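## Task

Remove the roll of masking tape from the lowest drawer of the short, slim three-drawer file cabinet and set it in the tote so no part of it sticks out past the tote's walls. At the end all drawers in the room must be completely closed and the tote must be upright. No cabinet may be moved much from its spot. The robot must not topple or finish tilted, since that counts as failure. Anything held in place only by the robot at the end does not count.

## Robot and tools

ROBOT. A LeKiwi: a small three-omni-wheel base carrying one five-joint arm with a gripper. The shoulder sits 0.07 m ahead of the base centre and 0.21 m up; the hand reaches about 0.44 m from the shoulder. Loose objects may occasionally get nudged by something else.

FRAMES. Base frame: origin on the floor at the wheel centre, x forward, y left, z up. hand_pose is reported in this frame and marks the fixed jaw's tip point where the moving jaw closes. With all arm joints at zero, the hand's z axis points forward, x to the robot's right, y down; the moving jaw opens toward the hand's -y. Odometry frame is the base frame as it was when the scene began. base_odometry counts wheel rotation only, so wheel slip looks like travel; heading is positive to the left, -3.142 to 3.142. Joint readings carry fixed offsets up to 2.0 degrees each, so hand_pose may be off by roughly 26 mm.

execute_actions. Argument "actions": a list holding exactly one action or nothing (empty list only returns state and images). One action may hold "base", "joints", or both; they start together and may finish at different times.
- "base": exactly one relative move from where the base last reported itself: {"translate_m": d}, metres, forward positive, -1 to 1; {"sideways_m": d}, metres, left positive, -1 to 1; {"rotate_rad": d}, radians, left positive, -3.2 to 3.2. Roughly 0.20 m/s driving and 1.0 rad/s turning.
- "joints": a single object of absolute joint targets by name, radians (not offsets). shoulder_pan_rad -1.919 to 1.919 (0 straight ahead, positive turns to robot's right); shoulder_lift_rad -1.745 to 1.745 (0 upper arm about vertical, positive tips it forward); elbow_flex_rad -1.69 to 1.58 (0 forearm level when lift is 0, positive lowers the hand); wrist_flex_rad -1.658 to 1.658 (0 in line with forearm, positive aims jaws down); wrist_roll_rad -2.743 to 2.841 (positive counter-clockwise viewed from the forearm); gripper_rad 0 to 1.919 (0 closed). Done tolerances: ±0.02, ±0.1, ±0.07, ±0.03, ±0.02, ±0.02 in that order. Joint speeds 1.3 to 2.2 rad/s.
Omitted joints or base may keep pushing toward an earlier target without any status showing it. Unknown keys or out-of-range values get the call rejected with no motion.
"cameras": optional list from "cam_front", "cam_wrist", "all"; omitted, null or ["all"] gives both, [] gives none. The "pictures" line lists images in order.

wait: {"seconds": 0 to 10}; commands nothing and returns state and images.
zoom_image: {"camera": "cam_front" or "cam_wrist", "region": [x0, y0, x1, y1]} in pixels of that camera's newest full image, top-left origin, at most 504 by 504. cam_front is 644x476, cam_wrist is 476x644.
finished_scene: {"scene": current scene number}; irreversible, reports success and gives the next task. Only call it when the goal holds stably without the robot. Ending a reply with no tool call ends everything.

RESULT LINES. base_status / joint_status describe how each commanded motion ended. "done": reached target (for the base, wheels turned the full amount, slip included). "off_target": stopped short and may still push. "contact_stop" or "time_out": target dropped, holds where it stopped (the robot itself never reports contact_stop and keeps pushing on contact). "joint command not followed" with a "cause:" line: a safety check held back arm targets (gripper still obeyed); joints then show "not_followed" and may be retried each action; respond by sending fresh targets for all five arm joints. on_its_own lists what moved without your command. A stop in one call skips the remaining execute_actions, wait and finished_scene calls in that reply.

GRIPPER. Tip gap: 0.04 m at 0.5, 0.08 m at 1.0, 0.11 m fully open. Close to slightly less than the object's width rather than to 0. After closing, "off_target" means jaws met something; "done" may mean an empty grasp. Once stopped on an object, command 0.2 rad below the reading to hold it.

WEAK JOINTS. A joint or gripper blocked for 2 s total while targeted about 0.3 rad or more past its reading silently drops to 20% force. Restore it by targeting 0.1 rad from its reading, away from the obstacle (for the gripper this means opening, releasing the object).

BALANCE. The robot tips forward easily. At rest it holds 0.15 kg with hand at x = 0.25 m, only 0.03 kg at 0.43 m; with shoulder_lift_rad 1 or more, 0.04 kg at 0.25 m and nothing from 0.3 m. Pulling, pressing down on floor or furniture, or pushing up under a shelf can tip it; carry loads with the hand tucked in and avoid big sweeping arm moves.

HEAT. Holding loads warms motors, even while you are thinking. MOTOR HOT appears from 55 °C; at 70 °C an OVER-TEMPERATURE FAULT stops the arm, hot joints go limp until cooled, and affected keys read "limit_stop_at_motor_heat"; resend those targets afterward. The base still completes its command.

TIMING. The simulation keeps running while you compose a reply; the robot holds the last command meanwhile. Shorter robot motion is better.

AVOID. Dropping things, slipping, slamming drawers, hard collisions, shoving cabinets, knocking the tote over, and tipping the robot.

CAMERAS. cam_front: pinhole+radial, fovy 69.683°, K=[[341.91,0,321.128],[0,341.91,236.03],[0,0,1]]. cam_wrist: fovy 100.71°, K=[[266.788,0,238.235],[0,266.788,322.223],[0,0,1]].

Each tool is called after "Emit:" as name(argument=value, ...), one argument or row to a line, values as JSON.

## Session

Emit:
execute_actions(
  actions=[
    {"base":{"rotate_rad":1.5}},
  ],
)

Emit:
execute_actions(
  actions=[
    {"base":{"rotate_rad":1.5}},
  ],
  cameras=["cam_front"],
)

Emit:
execute_actions(
  actions=[
    {"base":{"rotate_rad":1.5}},
  ],
  cameras=["cam_front"],
)

Emit:
execute_actions(
  actions=[
    {"base":{"rotate_rad":1.5}},
  ],
  cameras=["cam_front"],
)

Scene clock: 2.47 s.
base_odometry: x=+0.000 y=+0.000 heading=+1.496 (m, m, rad; odometry frame)
base_status: done
joint_positions: shoulder_pan_rad=+0.125 shoulder_lift_rad=-1.499 elbow_flex_rad=-0.208 wrist_flex_rad=+1.437 wrist_roll_rad=-1.492 gripper_rad=+1.920
joint_status: not commanded
hand_pose: x=+0.1190 y=+0.0012 z=+0.4202 quat_wxyz=(+0.794, +0.029, +0.605, -0.062) (m; base frame)
pictures: cam_front, cam_wrist
Images, in order (width x height): cam_front 644x476, cam_wrist 476x644.

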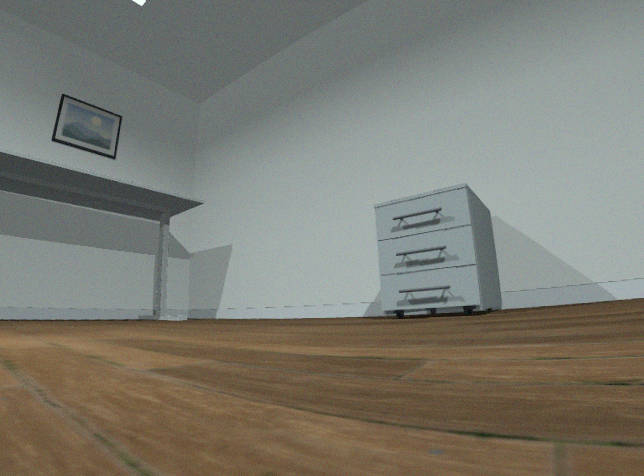

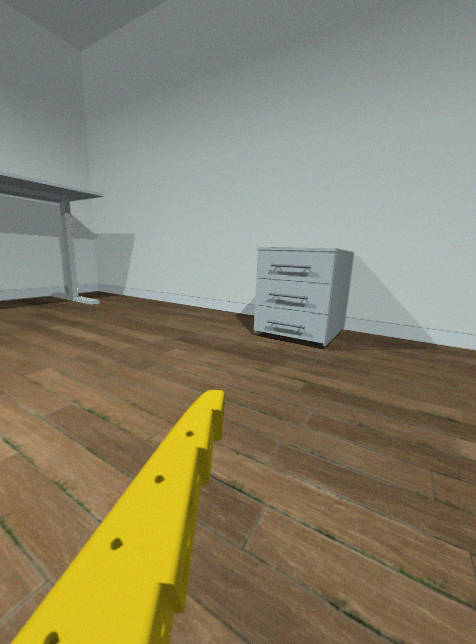

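Scene clock: 4.93 s.
base_odometry: x=+0.000 y=+0.000 heading=+2.992 (m, m, rad; odometry frame)
base_status: done
joint_positions: shoulder_pan_rad=+0.125 shoulder_lift_rad=-1.499 elbow_flex_rad=-0.208 wrist_flex_rad=+1.437 wrist_roll_rad=-1.492 gripper_rad=+1.920
joint_status: not commanded
hand_pose: x=+0.1190 y=+0.0012 z=+0.4202 quat_wxyz=(+0.794, +0.029, +0.605, -0.062) (m; base frame)
pictures: cam_front
Images, in order (width x height): cam_front 644x476.

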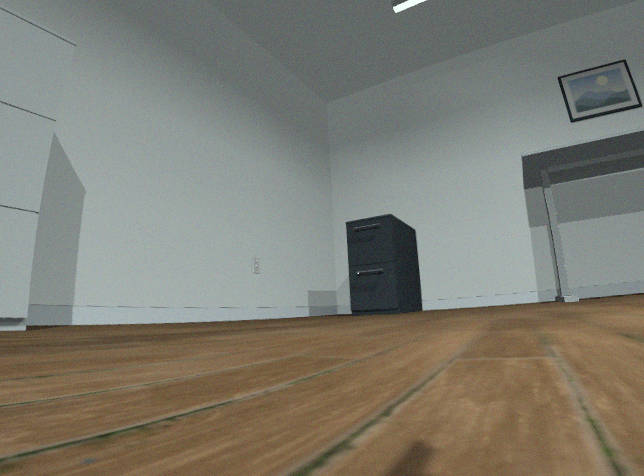

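Scene clock: 7.40 s.
base_odometry: x=+0.000 y=+0.000 heading=-1.795 (m, m, rad; odometry frame)
base_status: done
joint_positions: shoulder_pan_rad=+0.125 shoulder_lift_rad=-1.499 elbow_flex_rad=-0.208 wrist_flex_rad=+1.437 wrist_roll_rad=-1.492 gripper_rad=+1.920
joint_status: not commanded
hand_pose: x=+0.1190 y=+0.0012 z=+0.4202 quat_wxyz=(+0.794, +0.029, +0.605, -0.062) (m; base frame)
pictures: cam_front
Images, in order (width x height): cam_front 644x476.

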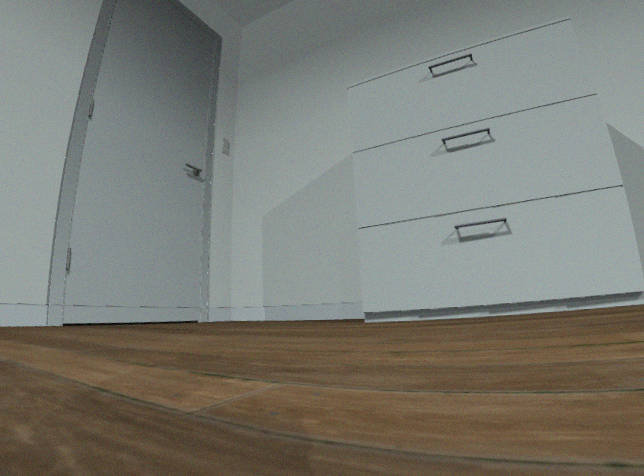

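Scene clock: 9.87 s.
base_odometry: x=+0.000 y=+0.000 heading=-0.299 (m, m, rad; odometry frame)
base_status: done
joint_positions: shoulder_pan_rad=+0.125 shoulder_lift_rad=-1.499 elbow_flex_rad=-0.208 wrist_flex_rad=+1.437 wrist_roll_rad=-1.492 gripper_rad=+1.920
joint_status: not commanded
hand_pose: x=+0.1190 y=+0.0012 z=+0.4202 quat_wxyz=(+0.794, +0.029, +0.605, -0.062) (m; base frame)
pictures: cam_front
Images, in order (width x height): cam_front 644x476.

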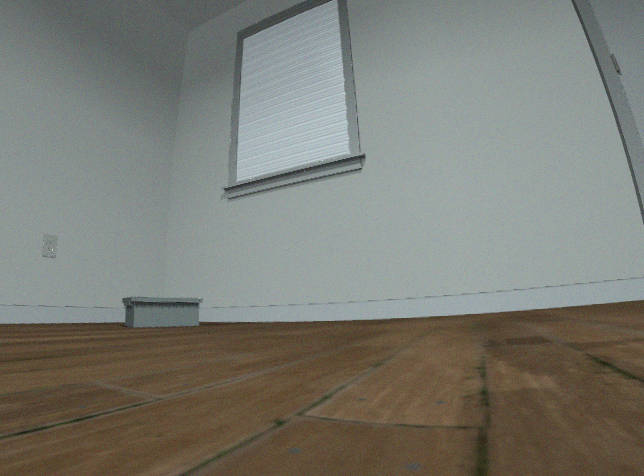

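Emit:
execute_actions(
  actions=[
    {"base":{"rotate_rad":1.12},"joints":{"shoulder_pan_rad":0,"shoulder_lift_rad":0.25,"elbow_flex_rad":1.2,"wrist_flex_rad":-1.05,"wrist_roll_rad":0,"gripper_rad":0.7}},
  ],
  cameras=[],
)

Emit:
execute_actions(
  actions=[
    {"base":{"sideways_m":0.55}},
  ],
  cameras=["cam_front"],
)

Emit:
execute_actions(
  actions=[
    {"base":{"translate_m":0.6}},
  ],
)

Scene clock: 17.63 s.
base_odometry: x=+0.000 y=+0.000 heading=+0.818 (m, m, rad; odometry frame)
base_status: done
joint_positions: shoulder_pan_rad=+0.010 shoulder_lift_rad=+0.251 elbow_flex_rad=+1.199 wrist_flex_rad=-1.036 wrist_roll_rad=-0.006 gripper_rad=+0.710
joint_status: all done
hand_pose: x=+0.3177 y=-0.0026 z=+0.1059 quat_wxyz=(+0.395, -0.573, +0.611, -0.378) (m; base frame)
pictures: none
No camera images: the call's "cameras" was empty. Leave "cameras" out to get every camera's image.

Scene clock: 21.37 s.
base_odometry: x=-0.400 y=+0.376 heading=+0.816 (m, m, rad; odometry frame)
base_status: done
joint_positions: shoulder_pan_rad=+0.010 shoulder_lift_rad=+0.251 elbow_flex_rad=+1.199 wrist_flex_rad=-1.036 wrist_roll_rad=-0.006 gripper_rad=+0.710
joint_status: not commanded
hand_pose: x=+0.3177 y=-0.0026 z=+0.1059 quat_wxyz=(+0.395, -0.573, +0.611, -0.378) (m; base frame)
pictures: cam_front
Images, in order (width x height): cam_front 644x476.

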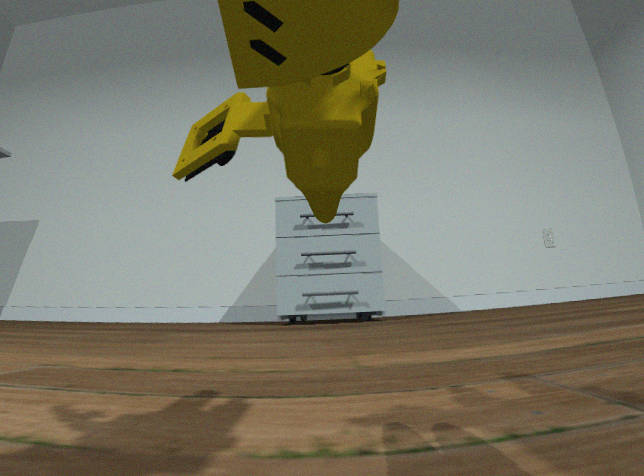

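Scene clock: 25.33 s.
base_odometry: x=+0.011 y=+0.813 heading=+0.816 (m, m, rad; odometry frame)
base_status: done
joint_positions: shoulder_pan_rad=+0.010 shoulder_lift_rad=+0.251 elbow_flex_rad=+1.199 wrist_flex_rad=-1.037 wrist_roll_rad=-0.006 gripper_rad=+0.710
joint_status: not commanded
hand_pose: x=+0.3178 y=-0.0026 z=+0.1061 quat_wxyz=(+0.395, -0.572, +0.611, -0.378) (m; base frame)
pictures: cam_front, cam_wrist
Images, in order (width x height): cam_front 644x476, cam_wrist 476x644.

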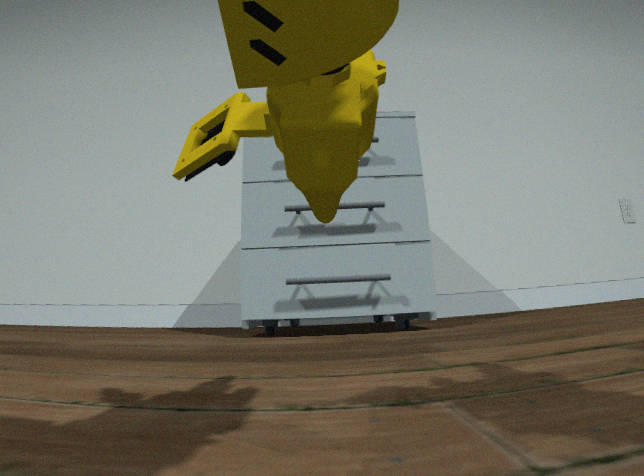

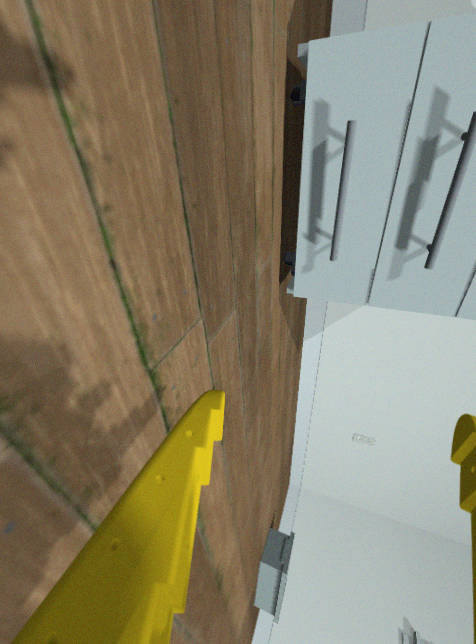

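Emit:
execute_actions(
  actions=[
    {"base":{"translate_m":0.36},"joints":{"shoulder_lift_rad":0.3}},
  ],
)

Scene clock: 30.90 s.
base_odometry: x=+0.257 y=+1.075 heading=+0.816 (m, m, rad; odometry frame)
base_status: done
joint_positions: shoulder_pan_rad=+0.010 shoulder_lift_rad=+0.302 elbow_flex_rad=+1.199 wrist_flex_rad=-1.037 wrist_roll_rad=-0.006 gripper_rad=+0.710
joint_status: all done
hand_pose: x=+0.3124 y=-0.0025 z=+0.0951 quat_wxyz=(+0.380, -0.582, +0.621, -0.364) (m; base frame)
pictures: cam_front, cam_wrist
Images, in order (width x height): cam_front 644x476, cam_wrist 476x644.

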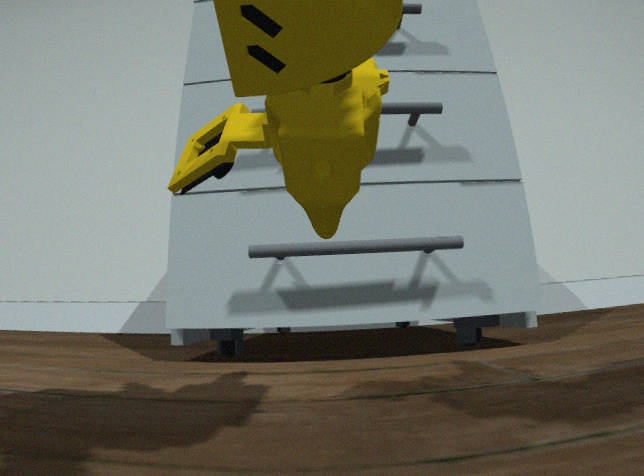

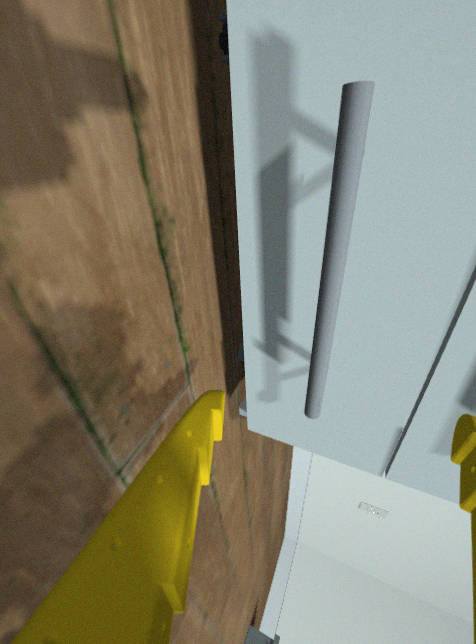

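Similar to before. Advance.

Emit:
execute_actions(
  actions=[
    {"base":{"translate_m":0.08}},
  ],
)

Scene clock: 34.27 s.
base_odometry: x=+0.312 y=+1.133 heading=+0.816 (m, m, rad; odometry frame)
base_status: done
joint_positions: shoulder_pan_rad=+0.010 shoulder_lift_rad=+0.302 elbow_flex_rad=+1.199 wrist_flex_rad=-1.037 wrist_roll_rad=-0.006 gripper_rad=+0.710
joint_status: not commanded
hand_pose: x=+0.3124 y=-0.0025 z=+0.0951 quat_wxyz=(+0.380, -0.582, +0.621, -0.364) (m; base frame)
pictures: cam_front, cam_wrist
Images, in order (width x height): cam_front 644x476, cam_wrist 476x644.

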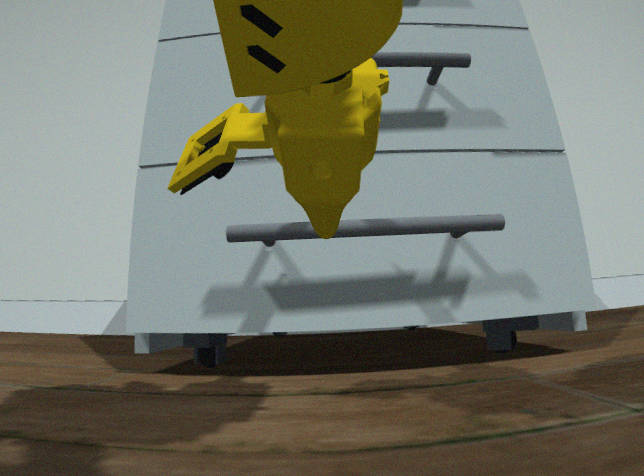

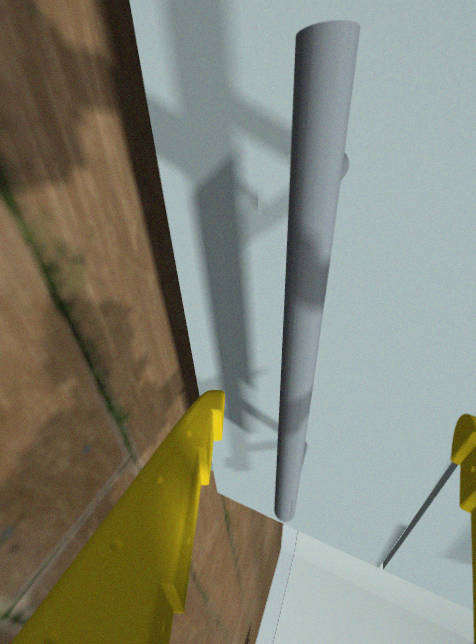

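Emit:
execute_actions(
  actions=[
    {"base":{"translate_m":0.04},"joints":{"shoulder_lift_rad":0.24}},
  ],
  cameras=[],
)

Emit:
execute_actions(
  actions=[
    {"joints":{"gripper_rad":0.0}},
  ],
  cameras=[],
)

Emit:
execute_actions(
  actions=[
    {"base":{"translate_m":-0.31}},
  ],
)

Scene clock: 37.93 s.
base_odometry: x=+0.339 y=+1.162 heading=+0.816 (m, m, rad; odometry frame)
base_status: done
joint_positions: shoulder_pan_rad=+0.010 shoulder_lift_rad=+0.279 elbow_flex_rad=+1.208 wrist_flex_rad=-1.037 wrist_roll_rad=-0.006 gripper_rad=+0.710
joint_status: all done
hand_pose: x=+0.3130 y=-0.0025 z=+0.0986 quat_wxyz=(+0.384, -0.579, +0.618, -0.368) (m; base frame)
pictures: none
No camera images: the call's "cameras" was empty. Leave "cameras" out to get every camera's image.

Scene clock: 38.83 s.
base_odometry: x=+0.339 y=+1.162 heading=+0.816 (m, m, rad; odometry frame)
base_status: not commanded
joint_positions: shoulder_pan_rad=+0.009 shoulder_lift_rad=+0.279 elbow_flex_rad=+1.208 wrist_flex_rad=-1.037 wrist_roll_rad=-0.001 gripper_rad=+0.140
joint_status: gripper_rad off_target (ended at +0.140, target +0.000)
hand_pose: x=+0.3130 y=-0.0022 z=+0.0986 quat_wxyz=(+0.384, -0.581, +0.616, -0.368) (m; base frame)
pictures: none
No camera images: the call's "cameras" was empty. Leave "cameras" out to get every camera's image.

Scene clock: 41.37 s.
base_odometry: x=+0.126 y=+0.936 heading=+0.819 (m, m, rad; odometry frame)
base_status: done
joint_positions: shoulder_pan_rad=-0.022 shoulder_lift_rad=+0.260 elbow_flex_rad=+1.203 wrist_flex_rad=-1.042 wrist_roll_rad=-0.003 gripper_rad=+0.138
joint_status: not commanded
hand_pose: x=+0.3162 y=+0.0054 z=+0.1040 quat_wxyz=(+0.398, -0.585, +0.602, -0.370) (m; base frame)
pictures: cam_front, cam_wrist
Images, in order (width x height): cam_front 644x476, cam_wrist 476x644.

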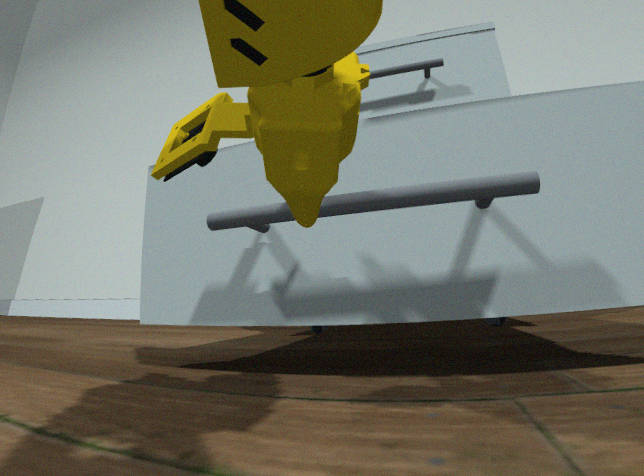

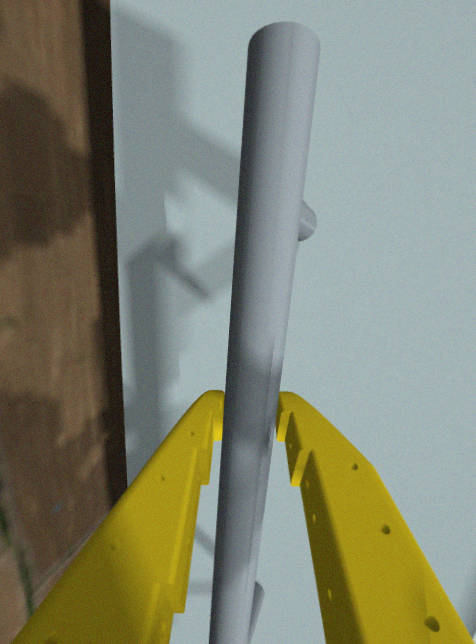

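Emit:
execute_actions(
  actions=[
    {"joints":{"gripper_rad":0.7}},
  ],
  cameras=[],
)

Emit:
execute_actions(
  actions=[
    {"base":{"translate_m":-0.08}},
  ],
  cameras=[],
)

Emit:
execute_actions(
  actions=[
    {"base":{"rotate_rad":-0.15},"joints":{"shoulder_pan_rad":0,"shoulder_lift_rad":-0.3,"elbow_flex_rad":-0.2,"wrist_flex_rad":1.4,"wrist_roll_rad":-1.5,"gripper_rad":1.0}},
  ],
  cameras=[],
)

Emit:
execute_actions(
  actions=[
    {"base":{"translate_m":0.17}},
  ],
)

Scene clock: 45.70 s.
base_odometry: x=+0.126 y=+0.936 heading=+0.818 (m, m, rad; odometry frame)
base_status: not commanded
joint_positions: shoulder_pan_rad=-0.019 shoulder_lift_rad=+0.265 elbow_flex_rad=+1.212 wrist_flex_rad=-1.039 wrist_roll_rad=-0.003 gripper_rad=+0.689
joint_status: all done
hand_pose: x=+0.3136 y=+0.0046 z=+0.1011 quat_wxyz=(+0.392, -0.587, +0.606, -0.366) (m; base frame)
pictures: none
No camera images: the call's "cameras" was empty. Leave "cameras" out to get every camera's image.

Scene clock: 47.03 s.
base_odometry: x=+0.072 y=+0.878 heading=+0.818 (m, m, rad; odometry frame)
base_status: done
joint_positions: shoulder_pan_rad=-0.011 shoulder_lift_rad=+0.265 elbow_flex_rad=+1.212 wrist_flex_rad=-1.039 wrist_roll_rad=-0.003 gripper_rad=+0.690
joint_status: not commanded
hand_pose: x=+0.3136 y=+0.0027 z=+0.1011 quat_wxyz=(+0.391, -0.585, +0.609, -0.367) (m; base frame)
pictures: none
No camera images: the call's "cameras" was empty. Leave "cameras" out to get every camera's image.

Scene clock: 49.27 s.
base_odometry: x=+0.072 y=+0.878 heading=+0.672 (m, m, rad; odometry frame)
base_status: done
joint_positions: shoulder_pan_rad=-0.010 shoulder_lift_rad=-0.266 elbow_flex_rad=-0.167 wrist_flex_rad=+1.397 wrist_roll_rad=-1.494 gripper_rad=+0.990
joint_status: all done
hand_pose: x=+0.3062 y=+0.0100 z=+0.2539 quat_wxyz=(+0.298, -0.018, +0.954, -0.003) (m; base frame)
pictures: none
No camera images: the call's "cameras" was empty. Leave "cameras" out to get every camera's image.

Scene clock: 51.10 s.
base_odometry: x=+0.205 y=+0.983 heading=+0.672 (m, m, rad; odometry frame)
base_status: done
joint_positions: shoulder_pan_rad=-0.010 shoulder_lift_rad=-0.266 elbow_flex_rad=-0.167 wrist_flex_rad=+1.397 wrist_roll_rad=-1.494 gripper_rad=+0.990
joint_status: not commanded
hand_pose: x=+0.3062 y=+0.0100 z=+0.2539 quat_wxyz=(+0.298, -0.018, +0.954, -0.003) (m; base frame)
pictures: cam_front, cam_wrist
Images, in order (width x height): cam_front 644x476, cam_wrist 476x644.

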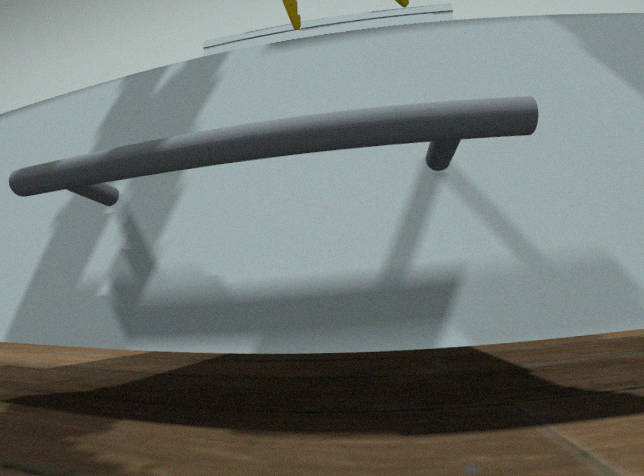

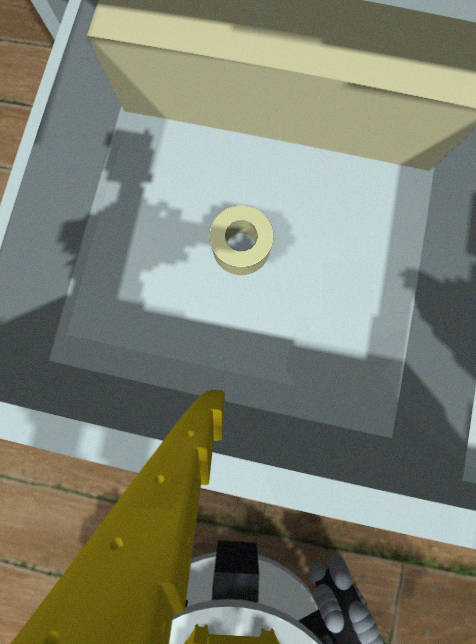

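Emit:
execute_actions(
  actions=[
    {"base":{"translate_m":0.04},"joints":{"shoulder_pan_rad":-0.06,"shoulder_lift_rad":0.75,"elbow_flex_rad":-0.95,"wrist_flex_rad":1.15,"gripper_rad":1.1}},
  ],
)

Scene clock: 54.40 s.
base_odometry: x=+0.236 y=+1.008 heading=+0.672 (m, m, rad; odometry frame)
base_status: done
joint_positions: shoulder_pan_rad=-0.049 shoulder_lift_rad=+0.771 elbow_flex_rad=-0.915 wrist_flex_rad=+1.161 wrist_roll_rad=-1.494 gripper_rad=+1.090
joint_status: all done
hand_pose: x=+0.4120 y=+0.0248 z=+0.1579 quat_wxyz=(+0.273, -0.037, +0.961, +0.003) (m; base frame)
pictures: cam_front, cam_wrist
Images, in order (width x height): cam_front 644x476, cam_wrist 476x644.

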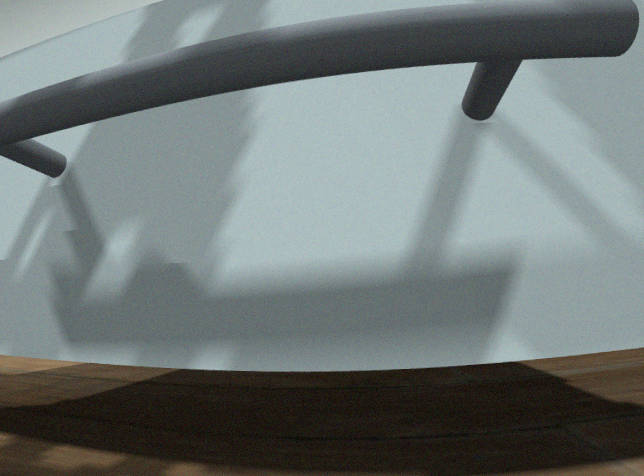

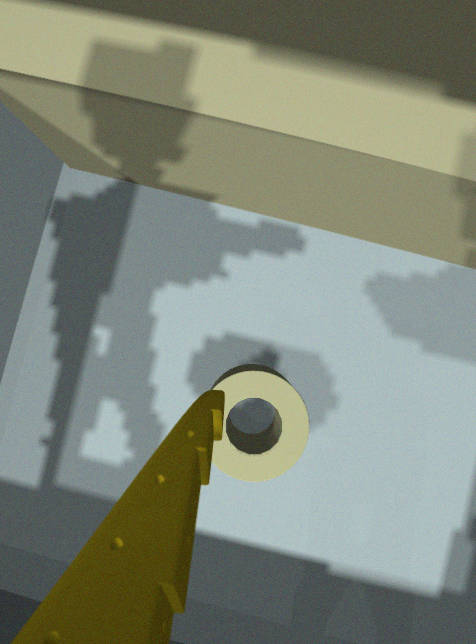

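Emit:
execute_actions(
  actions=[
    {"joints":{"shoulder_pan_rad":-0.12,"shoulder_lift_rad":0.9,"wrist_flex_rad":1.35}},
  ],
)

Scene clock: 57.60 s.
base_odometry: x=+0.236 y=+1.008 heading=+0.672 (m, m, rad; odometry frame)
base_status: not commanded
joint_positions: shoulder_pan_rad=-0.109 shoulder_lift_rad=+0.920 elbow_flex_rad=-0.920 wrist_flex_rad=+1.346 wrist_roll_rad=-1.494 gripper_rad=+1.090
joint_status: all done
hand_pose: x=+0.3714 y=+0.0411 z=+0.1034 quat_wxyz=(+0.112, -0.068, +0.991, +0.005) (m; base frame)
pictures: cam_front, cam_wrist
Images, in order (width x height): cam_front 644x476, cam_wrist 476x644.

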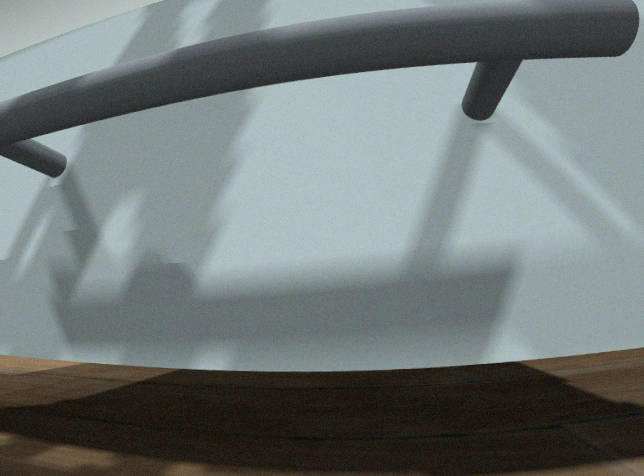

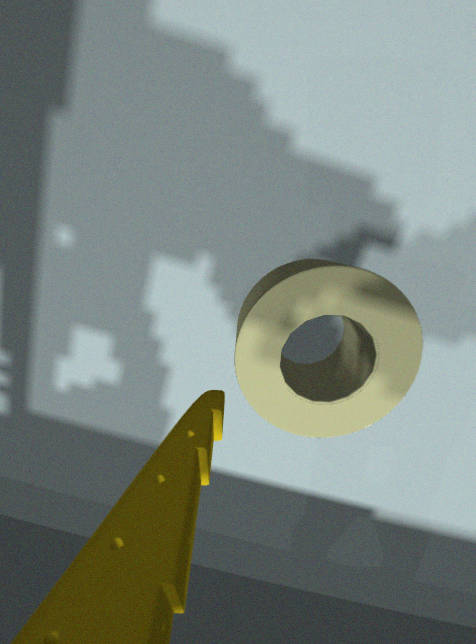

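Need slightly forward and down.

Emit:
execute_actions(
  actions=[
    {"joints":{"shoulder_lift_rad":0.98,"wrist_flex_rad":1.17}},
  ],
)

Emit:
execute_actions(
  actions=[
    {"joints":{"gripper_rad":0.4}},
  ],
)

Scene clock: 60.37 s.
base_odometry: x=+0.236 y=+1.008 heading=+0.672 (m, m, rad; odometry frame)
base_status: not commanded
joint_positions: shoulder_pan_rad=-0.109 shoulder_lift_rad=+1.000 elbow_flex_rad=-0.920 wrist_flex_rad=+1.179 wrist_roll_rad=-1.494 gripper_rad=+1.090
joint_status: all done
hand_pose: x=+0.3881 y=+0.0430 z=+0.0877 quat_wxyz=(+0.155, -0.068, +0.986, +0.006) (m; base frame)
pictures: cam_front, cam_wrist
Images, in order (width x height): cam_front 644x476, cam_wrist 476x644.

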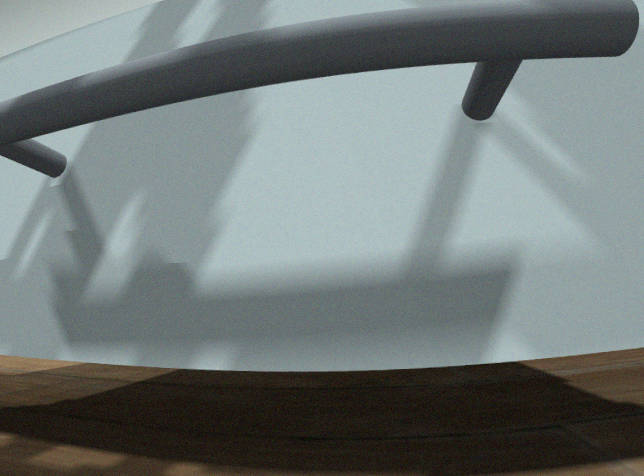

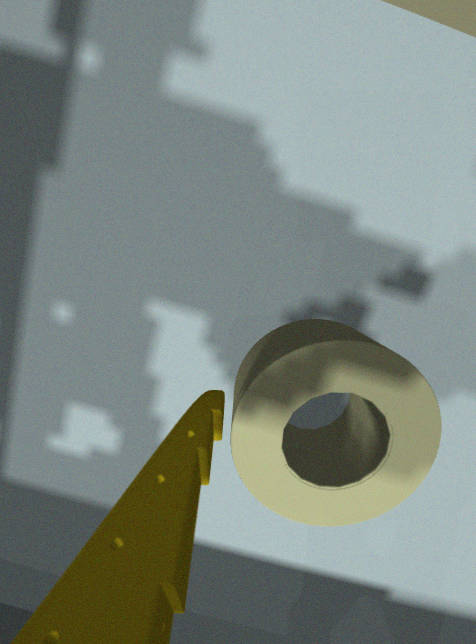

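Scene clock: 61.27 s.
base_odometry: x=+0.236 y=+1.008 heading=+0.672 (m, m, rad; odometry frame)
base_status: not commanded
joint_positions: shoulder_pan_rad=-0.109 shoulder_lift_rad=+1.000 elbow_flex_rad=-0.920 wrist_flex_rad=+1.179 wrist_roll_rad=-1.494 gripper_rad=+0.411
joint_status: all done
hand_pose: x=+0.3881 y=+0.0430 z=+0.0877 quat_wxyz=(+0.155, -0.068, +0.986, +0.006) (m; base frame)
pictures: cam_front, cam_wrist
Images, in order (width x height): cam_front 644x476, cam_wrist 476x644.

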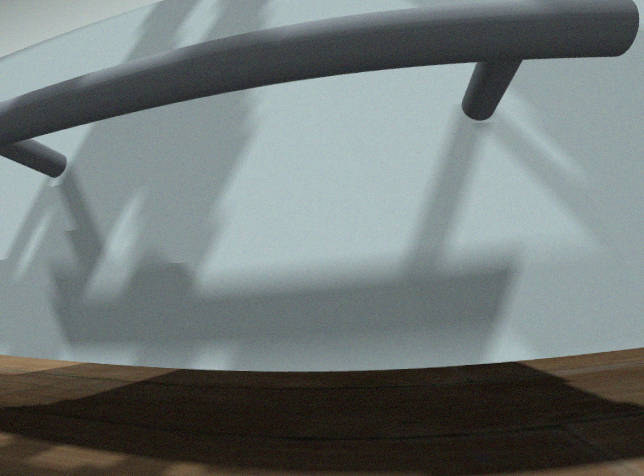

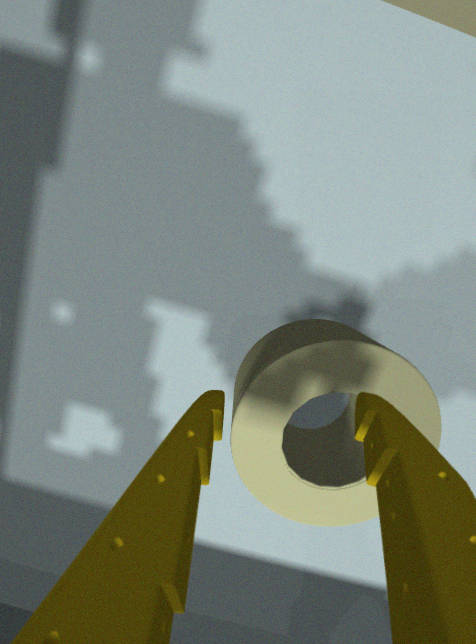

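Still above it. Lower.

Emit:
execute_actions(
  actions=[
    {"joints":{"gripper_rad":1.1}},
  ],
  cameras=[],
)

Emit:
execute_actions(
  actions=[
    {"joints":{"shoulder_lift_rad":0.98,"elbow_flex_rad":-0.72,"wrist_flex_rad":0.95}},
  ],
)

Emit:
execute_actions(
  actions=[
    {"joints":{"gripper_rad":0.4}},
  ],
  cameras=["cam_wrist"],
)

Scene clock: 64.27 s.
base_odometry: x=+0.236 y=+1.008 heading=+0.672 (m, m, rad; odometry frame)
base_status: not commanded
joint_positions: shoulder_pan_rad=-0.109 shoulder_lift_rad=+1.000 elbow_flex_rad=-0.920 wrist_flex_rad=+1.179 wrist_roll_rad=-1.494 gripper_rad=+1.089
joint_status: all done
hand_pose: x=+0.3881 y=+0.0430 z=+0.0877 quat_wxyz=(+0.155, -0.068, +0.986, +0.006) (m; base frame)
pictures: none
No camera images: the call's "cameras" was empty. Leave "cameras" out to get every camera's image.

Scene clock: 65.10 s.
base_odometry: x=+0.236 y=+1.008 heading=+0.672 (m, m, rad; odometry frame)
base_status: not commanded
joint_positions: shoulder_pan_rad=-0.109 shoulder_lift_rad=+1.001 elbow_flex_rad=-0.717 wrist_flex_rad=+0.960 wrist_roll_rad=-1.494 gripper_rad=+1.090
joint_status: all done
hand_pose: x=+0.3866 y=+0.0428 z=+0.0611 quat_wxyz=(+0.163, -0.068, +0.984, +0.007) (m; base frame)
pictures: cam_front, cam_wrist
Images, in order (width x height): cam_front 644x476, cam_wrist 476x644.

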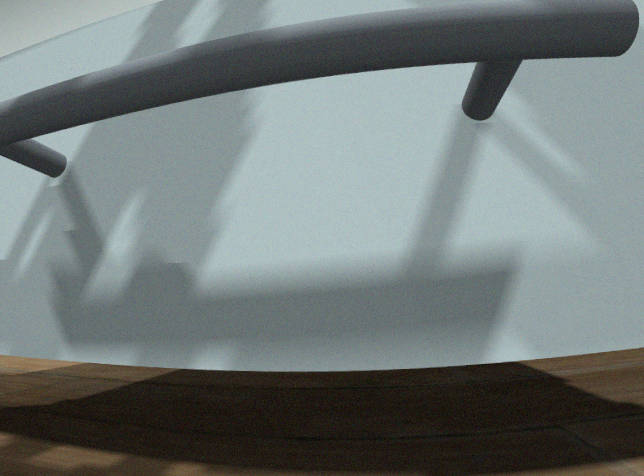

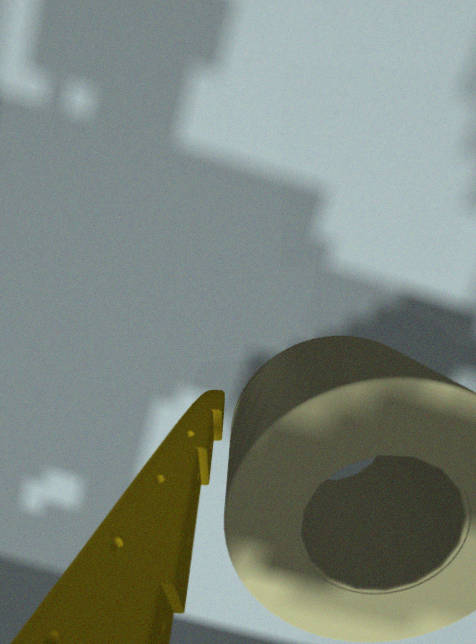

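Scene clock: 66.00 s.
base_odometry: x=+0.236 y=+1.008 heading=+0.672 (m, m, rad; odometry frame)
base_status: not commanded
joint_positions: shoulder_pan_rad=-0.109 shoulder_lift_rad=+1.001 elbow_flex_rad=-0.717 wrist_flex_rad=+0.960 wrist_roll_rad=-1.494 gripper_rad=+0.791
joint_status: gripper_rad off_target (ended at +0.791, target +0.400)
hand_pose: x=+0.3866 y=+0.0428 z=+0.0611 quat_wxyz=(+0.163, -0.068, +0.984, +0.007) (m; base frame)
pictures: cam_wrist
Images, in order (width x height): cam_wrist 476x644.

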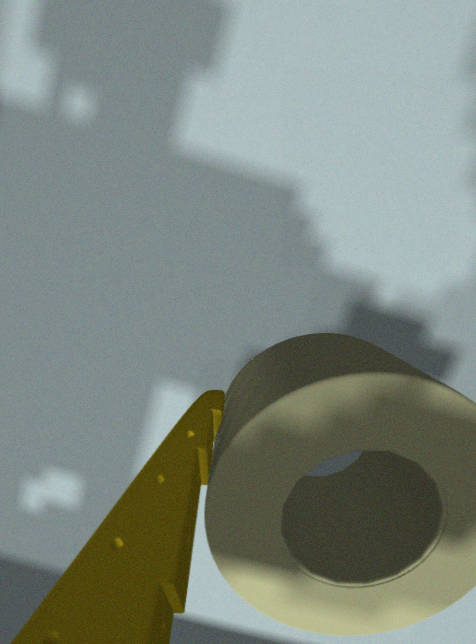

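Emit:
execute_actions(
  actions=[
    {"joints":{"shoulder_lift_rad":0.2,"gripper_rad":0.59}},
  ],
  cameras=["cam_wrist"],
)

Emit:
execute_actions(
  actions=[
    {"base":{"translate_m":-0.2},"joints":{"shoulder_lift_rad":-0.8,"elbow_flex_rad":-0.5,"wrist_flex_rad":1.2,"shoulder_pan_rad":1.7}},
  ],
)

Scene clock: 69.07 s.
base_odometry: x=+0.236 y=+1.008 heading=+0.672 (m, m, rad; odometry frame)
base_status: not commanded
joint_positions: shoulder_pan_rad=-0.111 shoulder_lift_rad=+0.250 elbow_flex_rad=-0.710 wrist_flex_rad=+0.958 wrist_roll_rad=-1.494 gripper_rad=+0.816
joint_status: gripper_rad off_target (ended at +0.816, target +0.590); the others done
hand_pose: x=+0.4087 y=+0.0458 z=+0.2985 quat_wxyz=(+0.510, -0.060, +0.858, +0.021) (m; base frame)
pictures: cam_wrist
Images, in order (width x height): cam_wrist 476x644.

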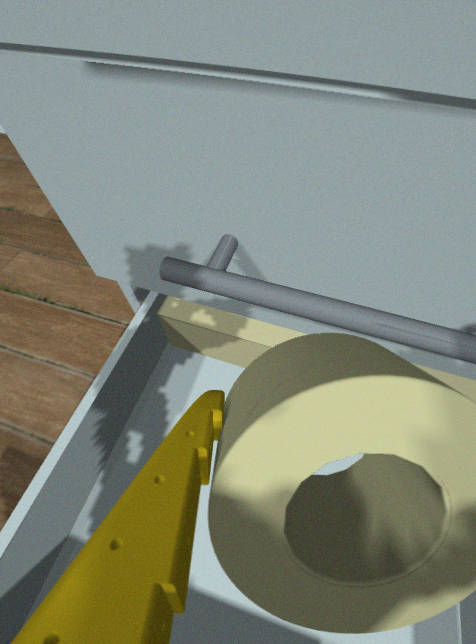

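Scene clock: 71.07 s.
base_odometry: x=+0.080 y=+0.884 heading=+0.672 (m, m, rad; odometry frame)
base_status: done
joint_positions: shoulder_pan_rad=+1.689 shoulder_lift_rad=-0.789 elbow_flex_rad=-0.492 wrist_flex_rad=+1.199 wrist_roll_rad=-1.494 gripper_rad=+0.816
joint_status: all done
hand_pose: x=+0.0554 y=-0.1637 z=+0.4515 quat_wxyz=(+0.481, +0.500, +0.457, -0.557) (m; base frame)
pictures: cam_front, cam_wrist
Images, in order (width x height): cam_front 644x476, cam_wrist 476x644.

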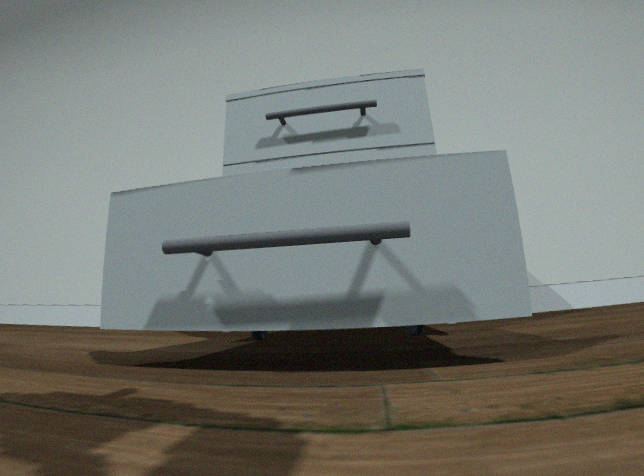

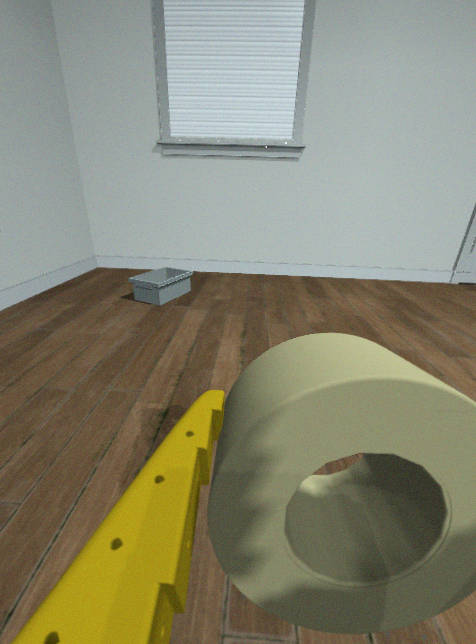

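Emit:
execute_actions(
  actions=[
    {"base":{"translate_m":0.54}},
  ],
  cameras=[],
)

Emit:
execute_actions(
  actions=[
    {"base":{"translate_m":-0.45}},
  ],
  cameras=["cam_front"],
)

Scene clock: 76.10 s.
base_odometry: x=+0.502 y=+1.220 heading=+0.672 (m, m, rad; odometry frame)
base_status: done
joint_positions: shoulder_pan_rad=+1.692 shoulder_lift_rad=-0.800 elbow_flex_rad=-0.493 wrist_flex_rad=+1.201 wrist_roll_rad=-1.495 gripper_rad=+0.816
joint_status: not commanded
hand_pose: x=+0.0552 y=-0.1608 z=+0.4530 quat_wxyz=(+0.483, +0.498, +0.453, -0.560) (m; base frame)
pictures: none
No camera images: the call's "cameras" was empty. Leave "cameras" out to get every camera's image.

Scene clock: 79.33 s.
base_odometry: x=+0.150 y=+0.940 heading=+0.672 (m, m, rad; odometry frame)
base_status: done
joint_positions: shoulder_pan_rad=+1.692 shoulder_lift_rad=-0.800 elbow_flex_rad=-0.493 wrist_flex_rad=+1.201 wrist_roll_rad=-1.495 gripper_rad=+0.816
joint_status: not commanded
hand_pose: x=+0.0552 y=-0.1608 z=+0.4530 quat_wxyz=(+0.483, +0.498, +0.453, -0.560) (m; base frame)
pictures: cam_front
Images, in order (width x height): cam_front 644x476.

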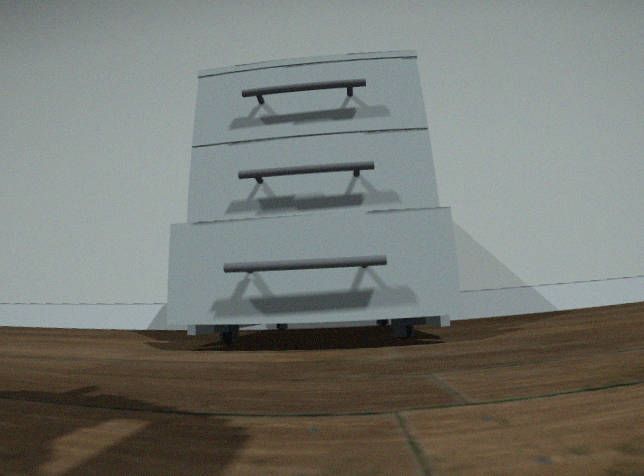

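Open ~0.07 still.

Emit:
execute_actions(
  actions=[
    {"base":{"translate_m":0.53}},
  ],
  cameras=[],
)

Emit:
execute_actions(
  actions=[
    {"base":{"translate_m":-0.5}},
  ],
  cameras=["cam_front"],
)

Emit:
execute_actions(
  actions=[
    {"base":{"rotate_rad":-1.25},"joints":{"shoulder_pan_rad":0}},
  ],
  cameras=["cam_front"],
)

Scene clock: 85.47 s.
base_odometry: x=+0.564 y=+1.269 heading=+0.672 (m, m, rad; odometry frame)
base_status: done
joint_positions: shoulder_pan_rad=+1.693 shoulder_lift_rad=-0.800 elbow_flex_rad=-0.495 wrist_flex_rad=+1.201 wrist_roll_rad=-1.495 gripper_rad=+0.816
joint_status: not commanded
hand_pose: x=+0.0550 y=-0.1606 z=+0.4532 quat_wxyz=(+0.482, +0.498, +0.453, -0.560) (m; base frame)
pictures: none
No camera images: the call's "cameras" was empty. Leave "cameras" out to get every camera's image.

Scene clock: 88.93 s.
base_odometry: x=+0.173 y=+0.958 heading=+0.673 (m, m, rad; odometry frame)
base_status: done
joint_positions: shoulder_pan_rad=+1.693 shoulder_lift_rad=-0.800 elbow_flex_rad=-0.495 wrist_flex_rad=+1.201 wrist_roll_rad=-1.495 gripper_rad=+0.816
joint_status: not commanded
hand_pose: x=+0.0550 y=-0.1606 z=+0.4532 quat_wxyz=(+0.482, +0.498, +0.453, -0.560) (m; base frame)
pictures: cam_front
Images, in order (width x height): cam_front 644x476.

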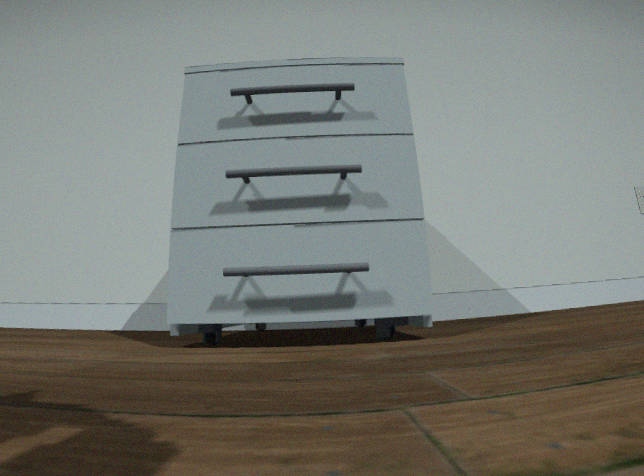

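Scene clock: 91.17 s.
base_odometry: x=+0.173 y=+0.958 heading=-0.574 (m, m, rad; odometry frame)
base_status: done
joint_positions: shoulder_pan_rad=+0.012 shoulder_lift_rad=-0.800 elbow_flex_rad=-0.495 wrist_flex_rad=+1.201 wrist_roll_rad=-1.495 gripper_rad=+0.816
joint_status: all done
hand_pose: x=+0.2279 y=+0.0058 z=+0.4532 quat_wxyz=(+0.739, -0.005, +0.673, -0.014) (m; base frame)
pictures: cam_front
Images, in order (width x height): cam_front 644x476.

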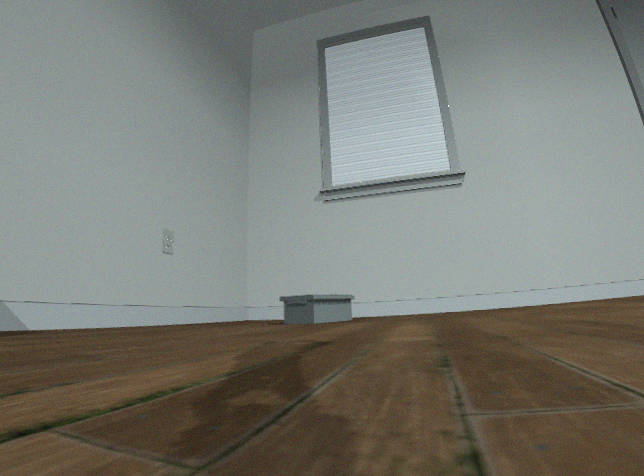

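Looks shut.

Emit:
execute_actions(
  actions=[
    {"base":{"translate_m":1.0}},
  ],
  cameras=["cam_front"],
)

Scene clock: 99.70 s.
base_odometry: x=+1.013 y=+0.416 heading=-0.574 (m, m, rad; odometry frame)
base_status: done
joint_positions: shoulder_pan_rad=+0.010 shoulder_lift_rad=-0.800 elbow_flex_rad=-0.495 wrist_flex_rad=+1.201 wrist_roll_rad=-1.495 gripper_rad=+0.816
joint_status: not commanded
hand_pose: x=+0.2279 y=+0.0060 z=+0.4532 quat_wxyz=(+0.739, -0.006, +0.673, -0.014) (m; base frame)
pictures: cam_front
Images, in order (width x height): cam_front 644x476.

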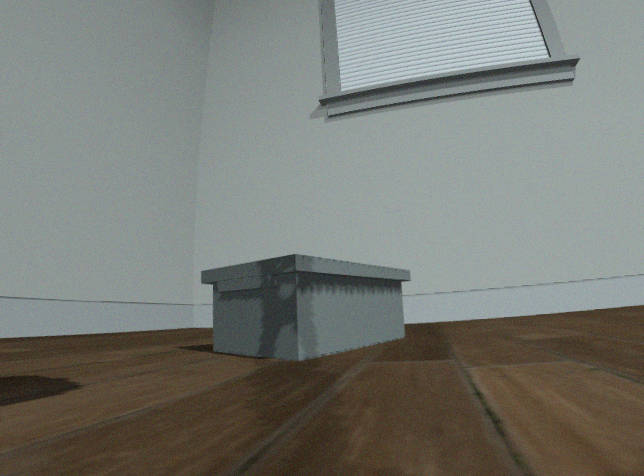

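Emit:
execute_actions(
  actions=[
    {"base":{"translate_m":0.24},"joints":{"shoulder_lift_rad":0.4,"elbow_flex_rad":-0.7,"wrist_flex_rad":1.3,"shoulder_pan_rad":-0.05}},
  ],
)

Scene clock: 103.13 s.
base_odometry: x=+1.214 y=+0.286 heading=-0.574 (m, m, rad; odometry frame)
base_status: done
joint_positions: shoulder_pan_rad=-0.039 shoulder_lift_rad=+0.421 elbow_flex_rad=-0.674 wrist_flex_rad=+1.299 wrist_roll_rad=-1.495 gripper_rad=+0.816
joint_status: all done
hand_pose: x=+0.3778 y=+0.0198 z=+0.1998 quat_wxyz=(+0.259, -0.032, +0.965, +0.002) (m; base frame)
pictures: cam_front, cam_wrist
Images, in order (width x height): cam_front 644x476, cam_wrist 476x644.

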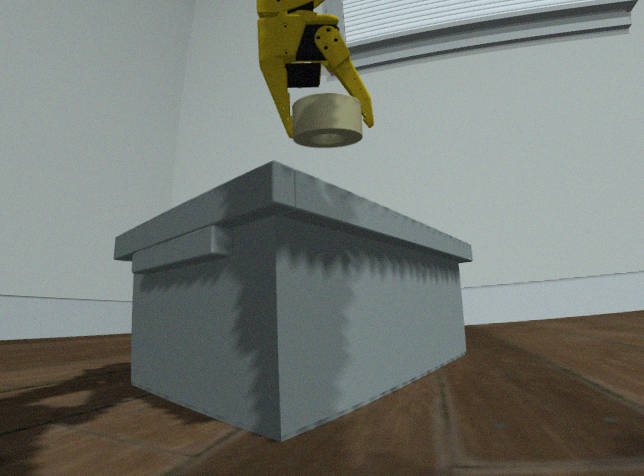

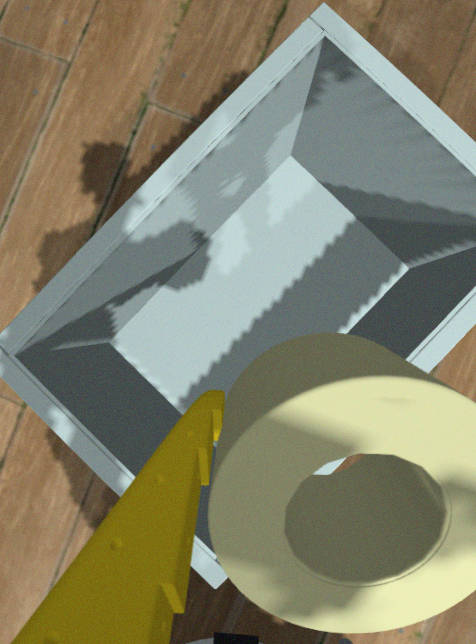

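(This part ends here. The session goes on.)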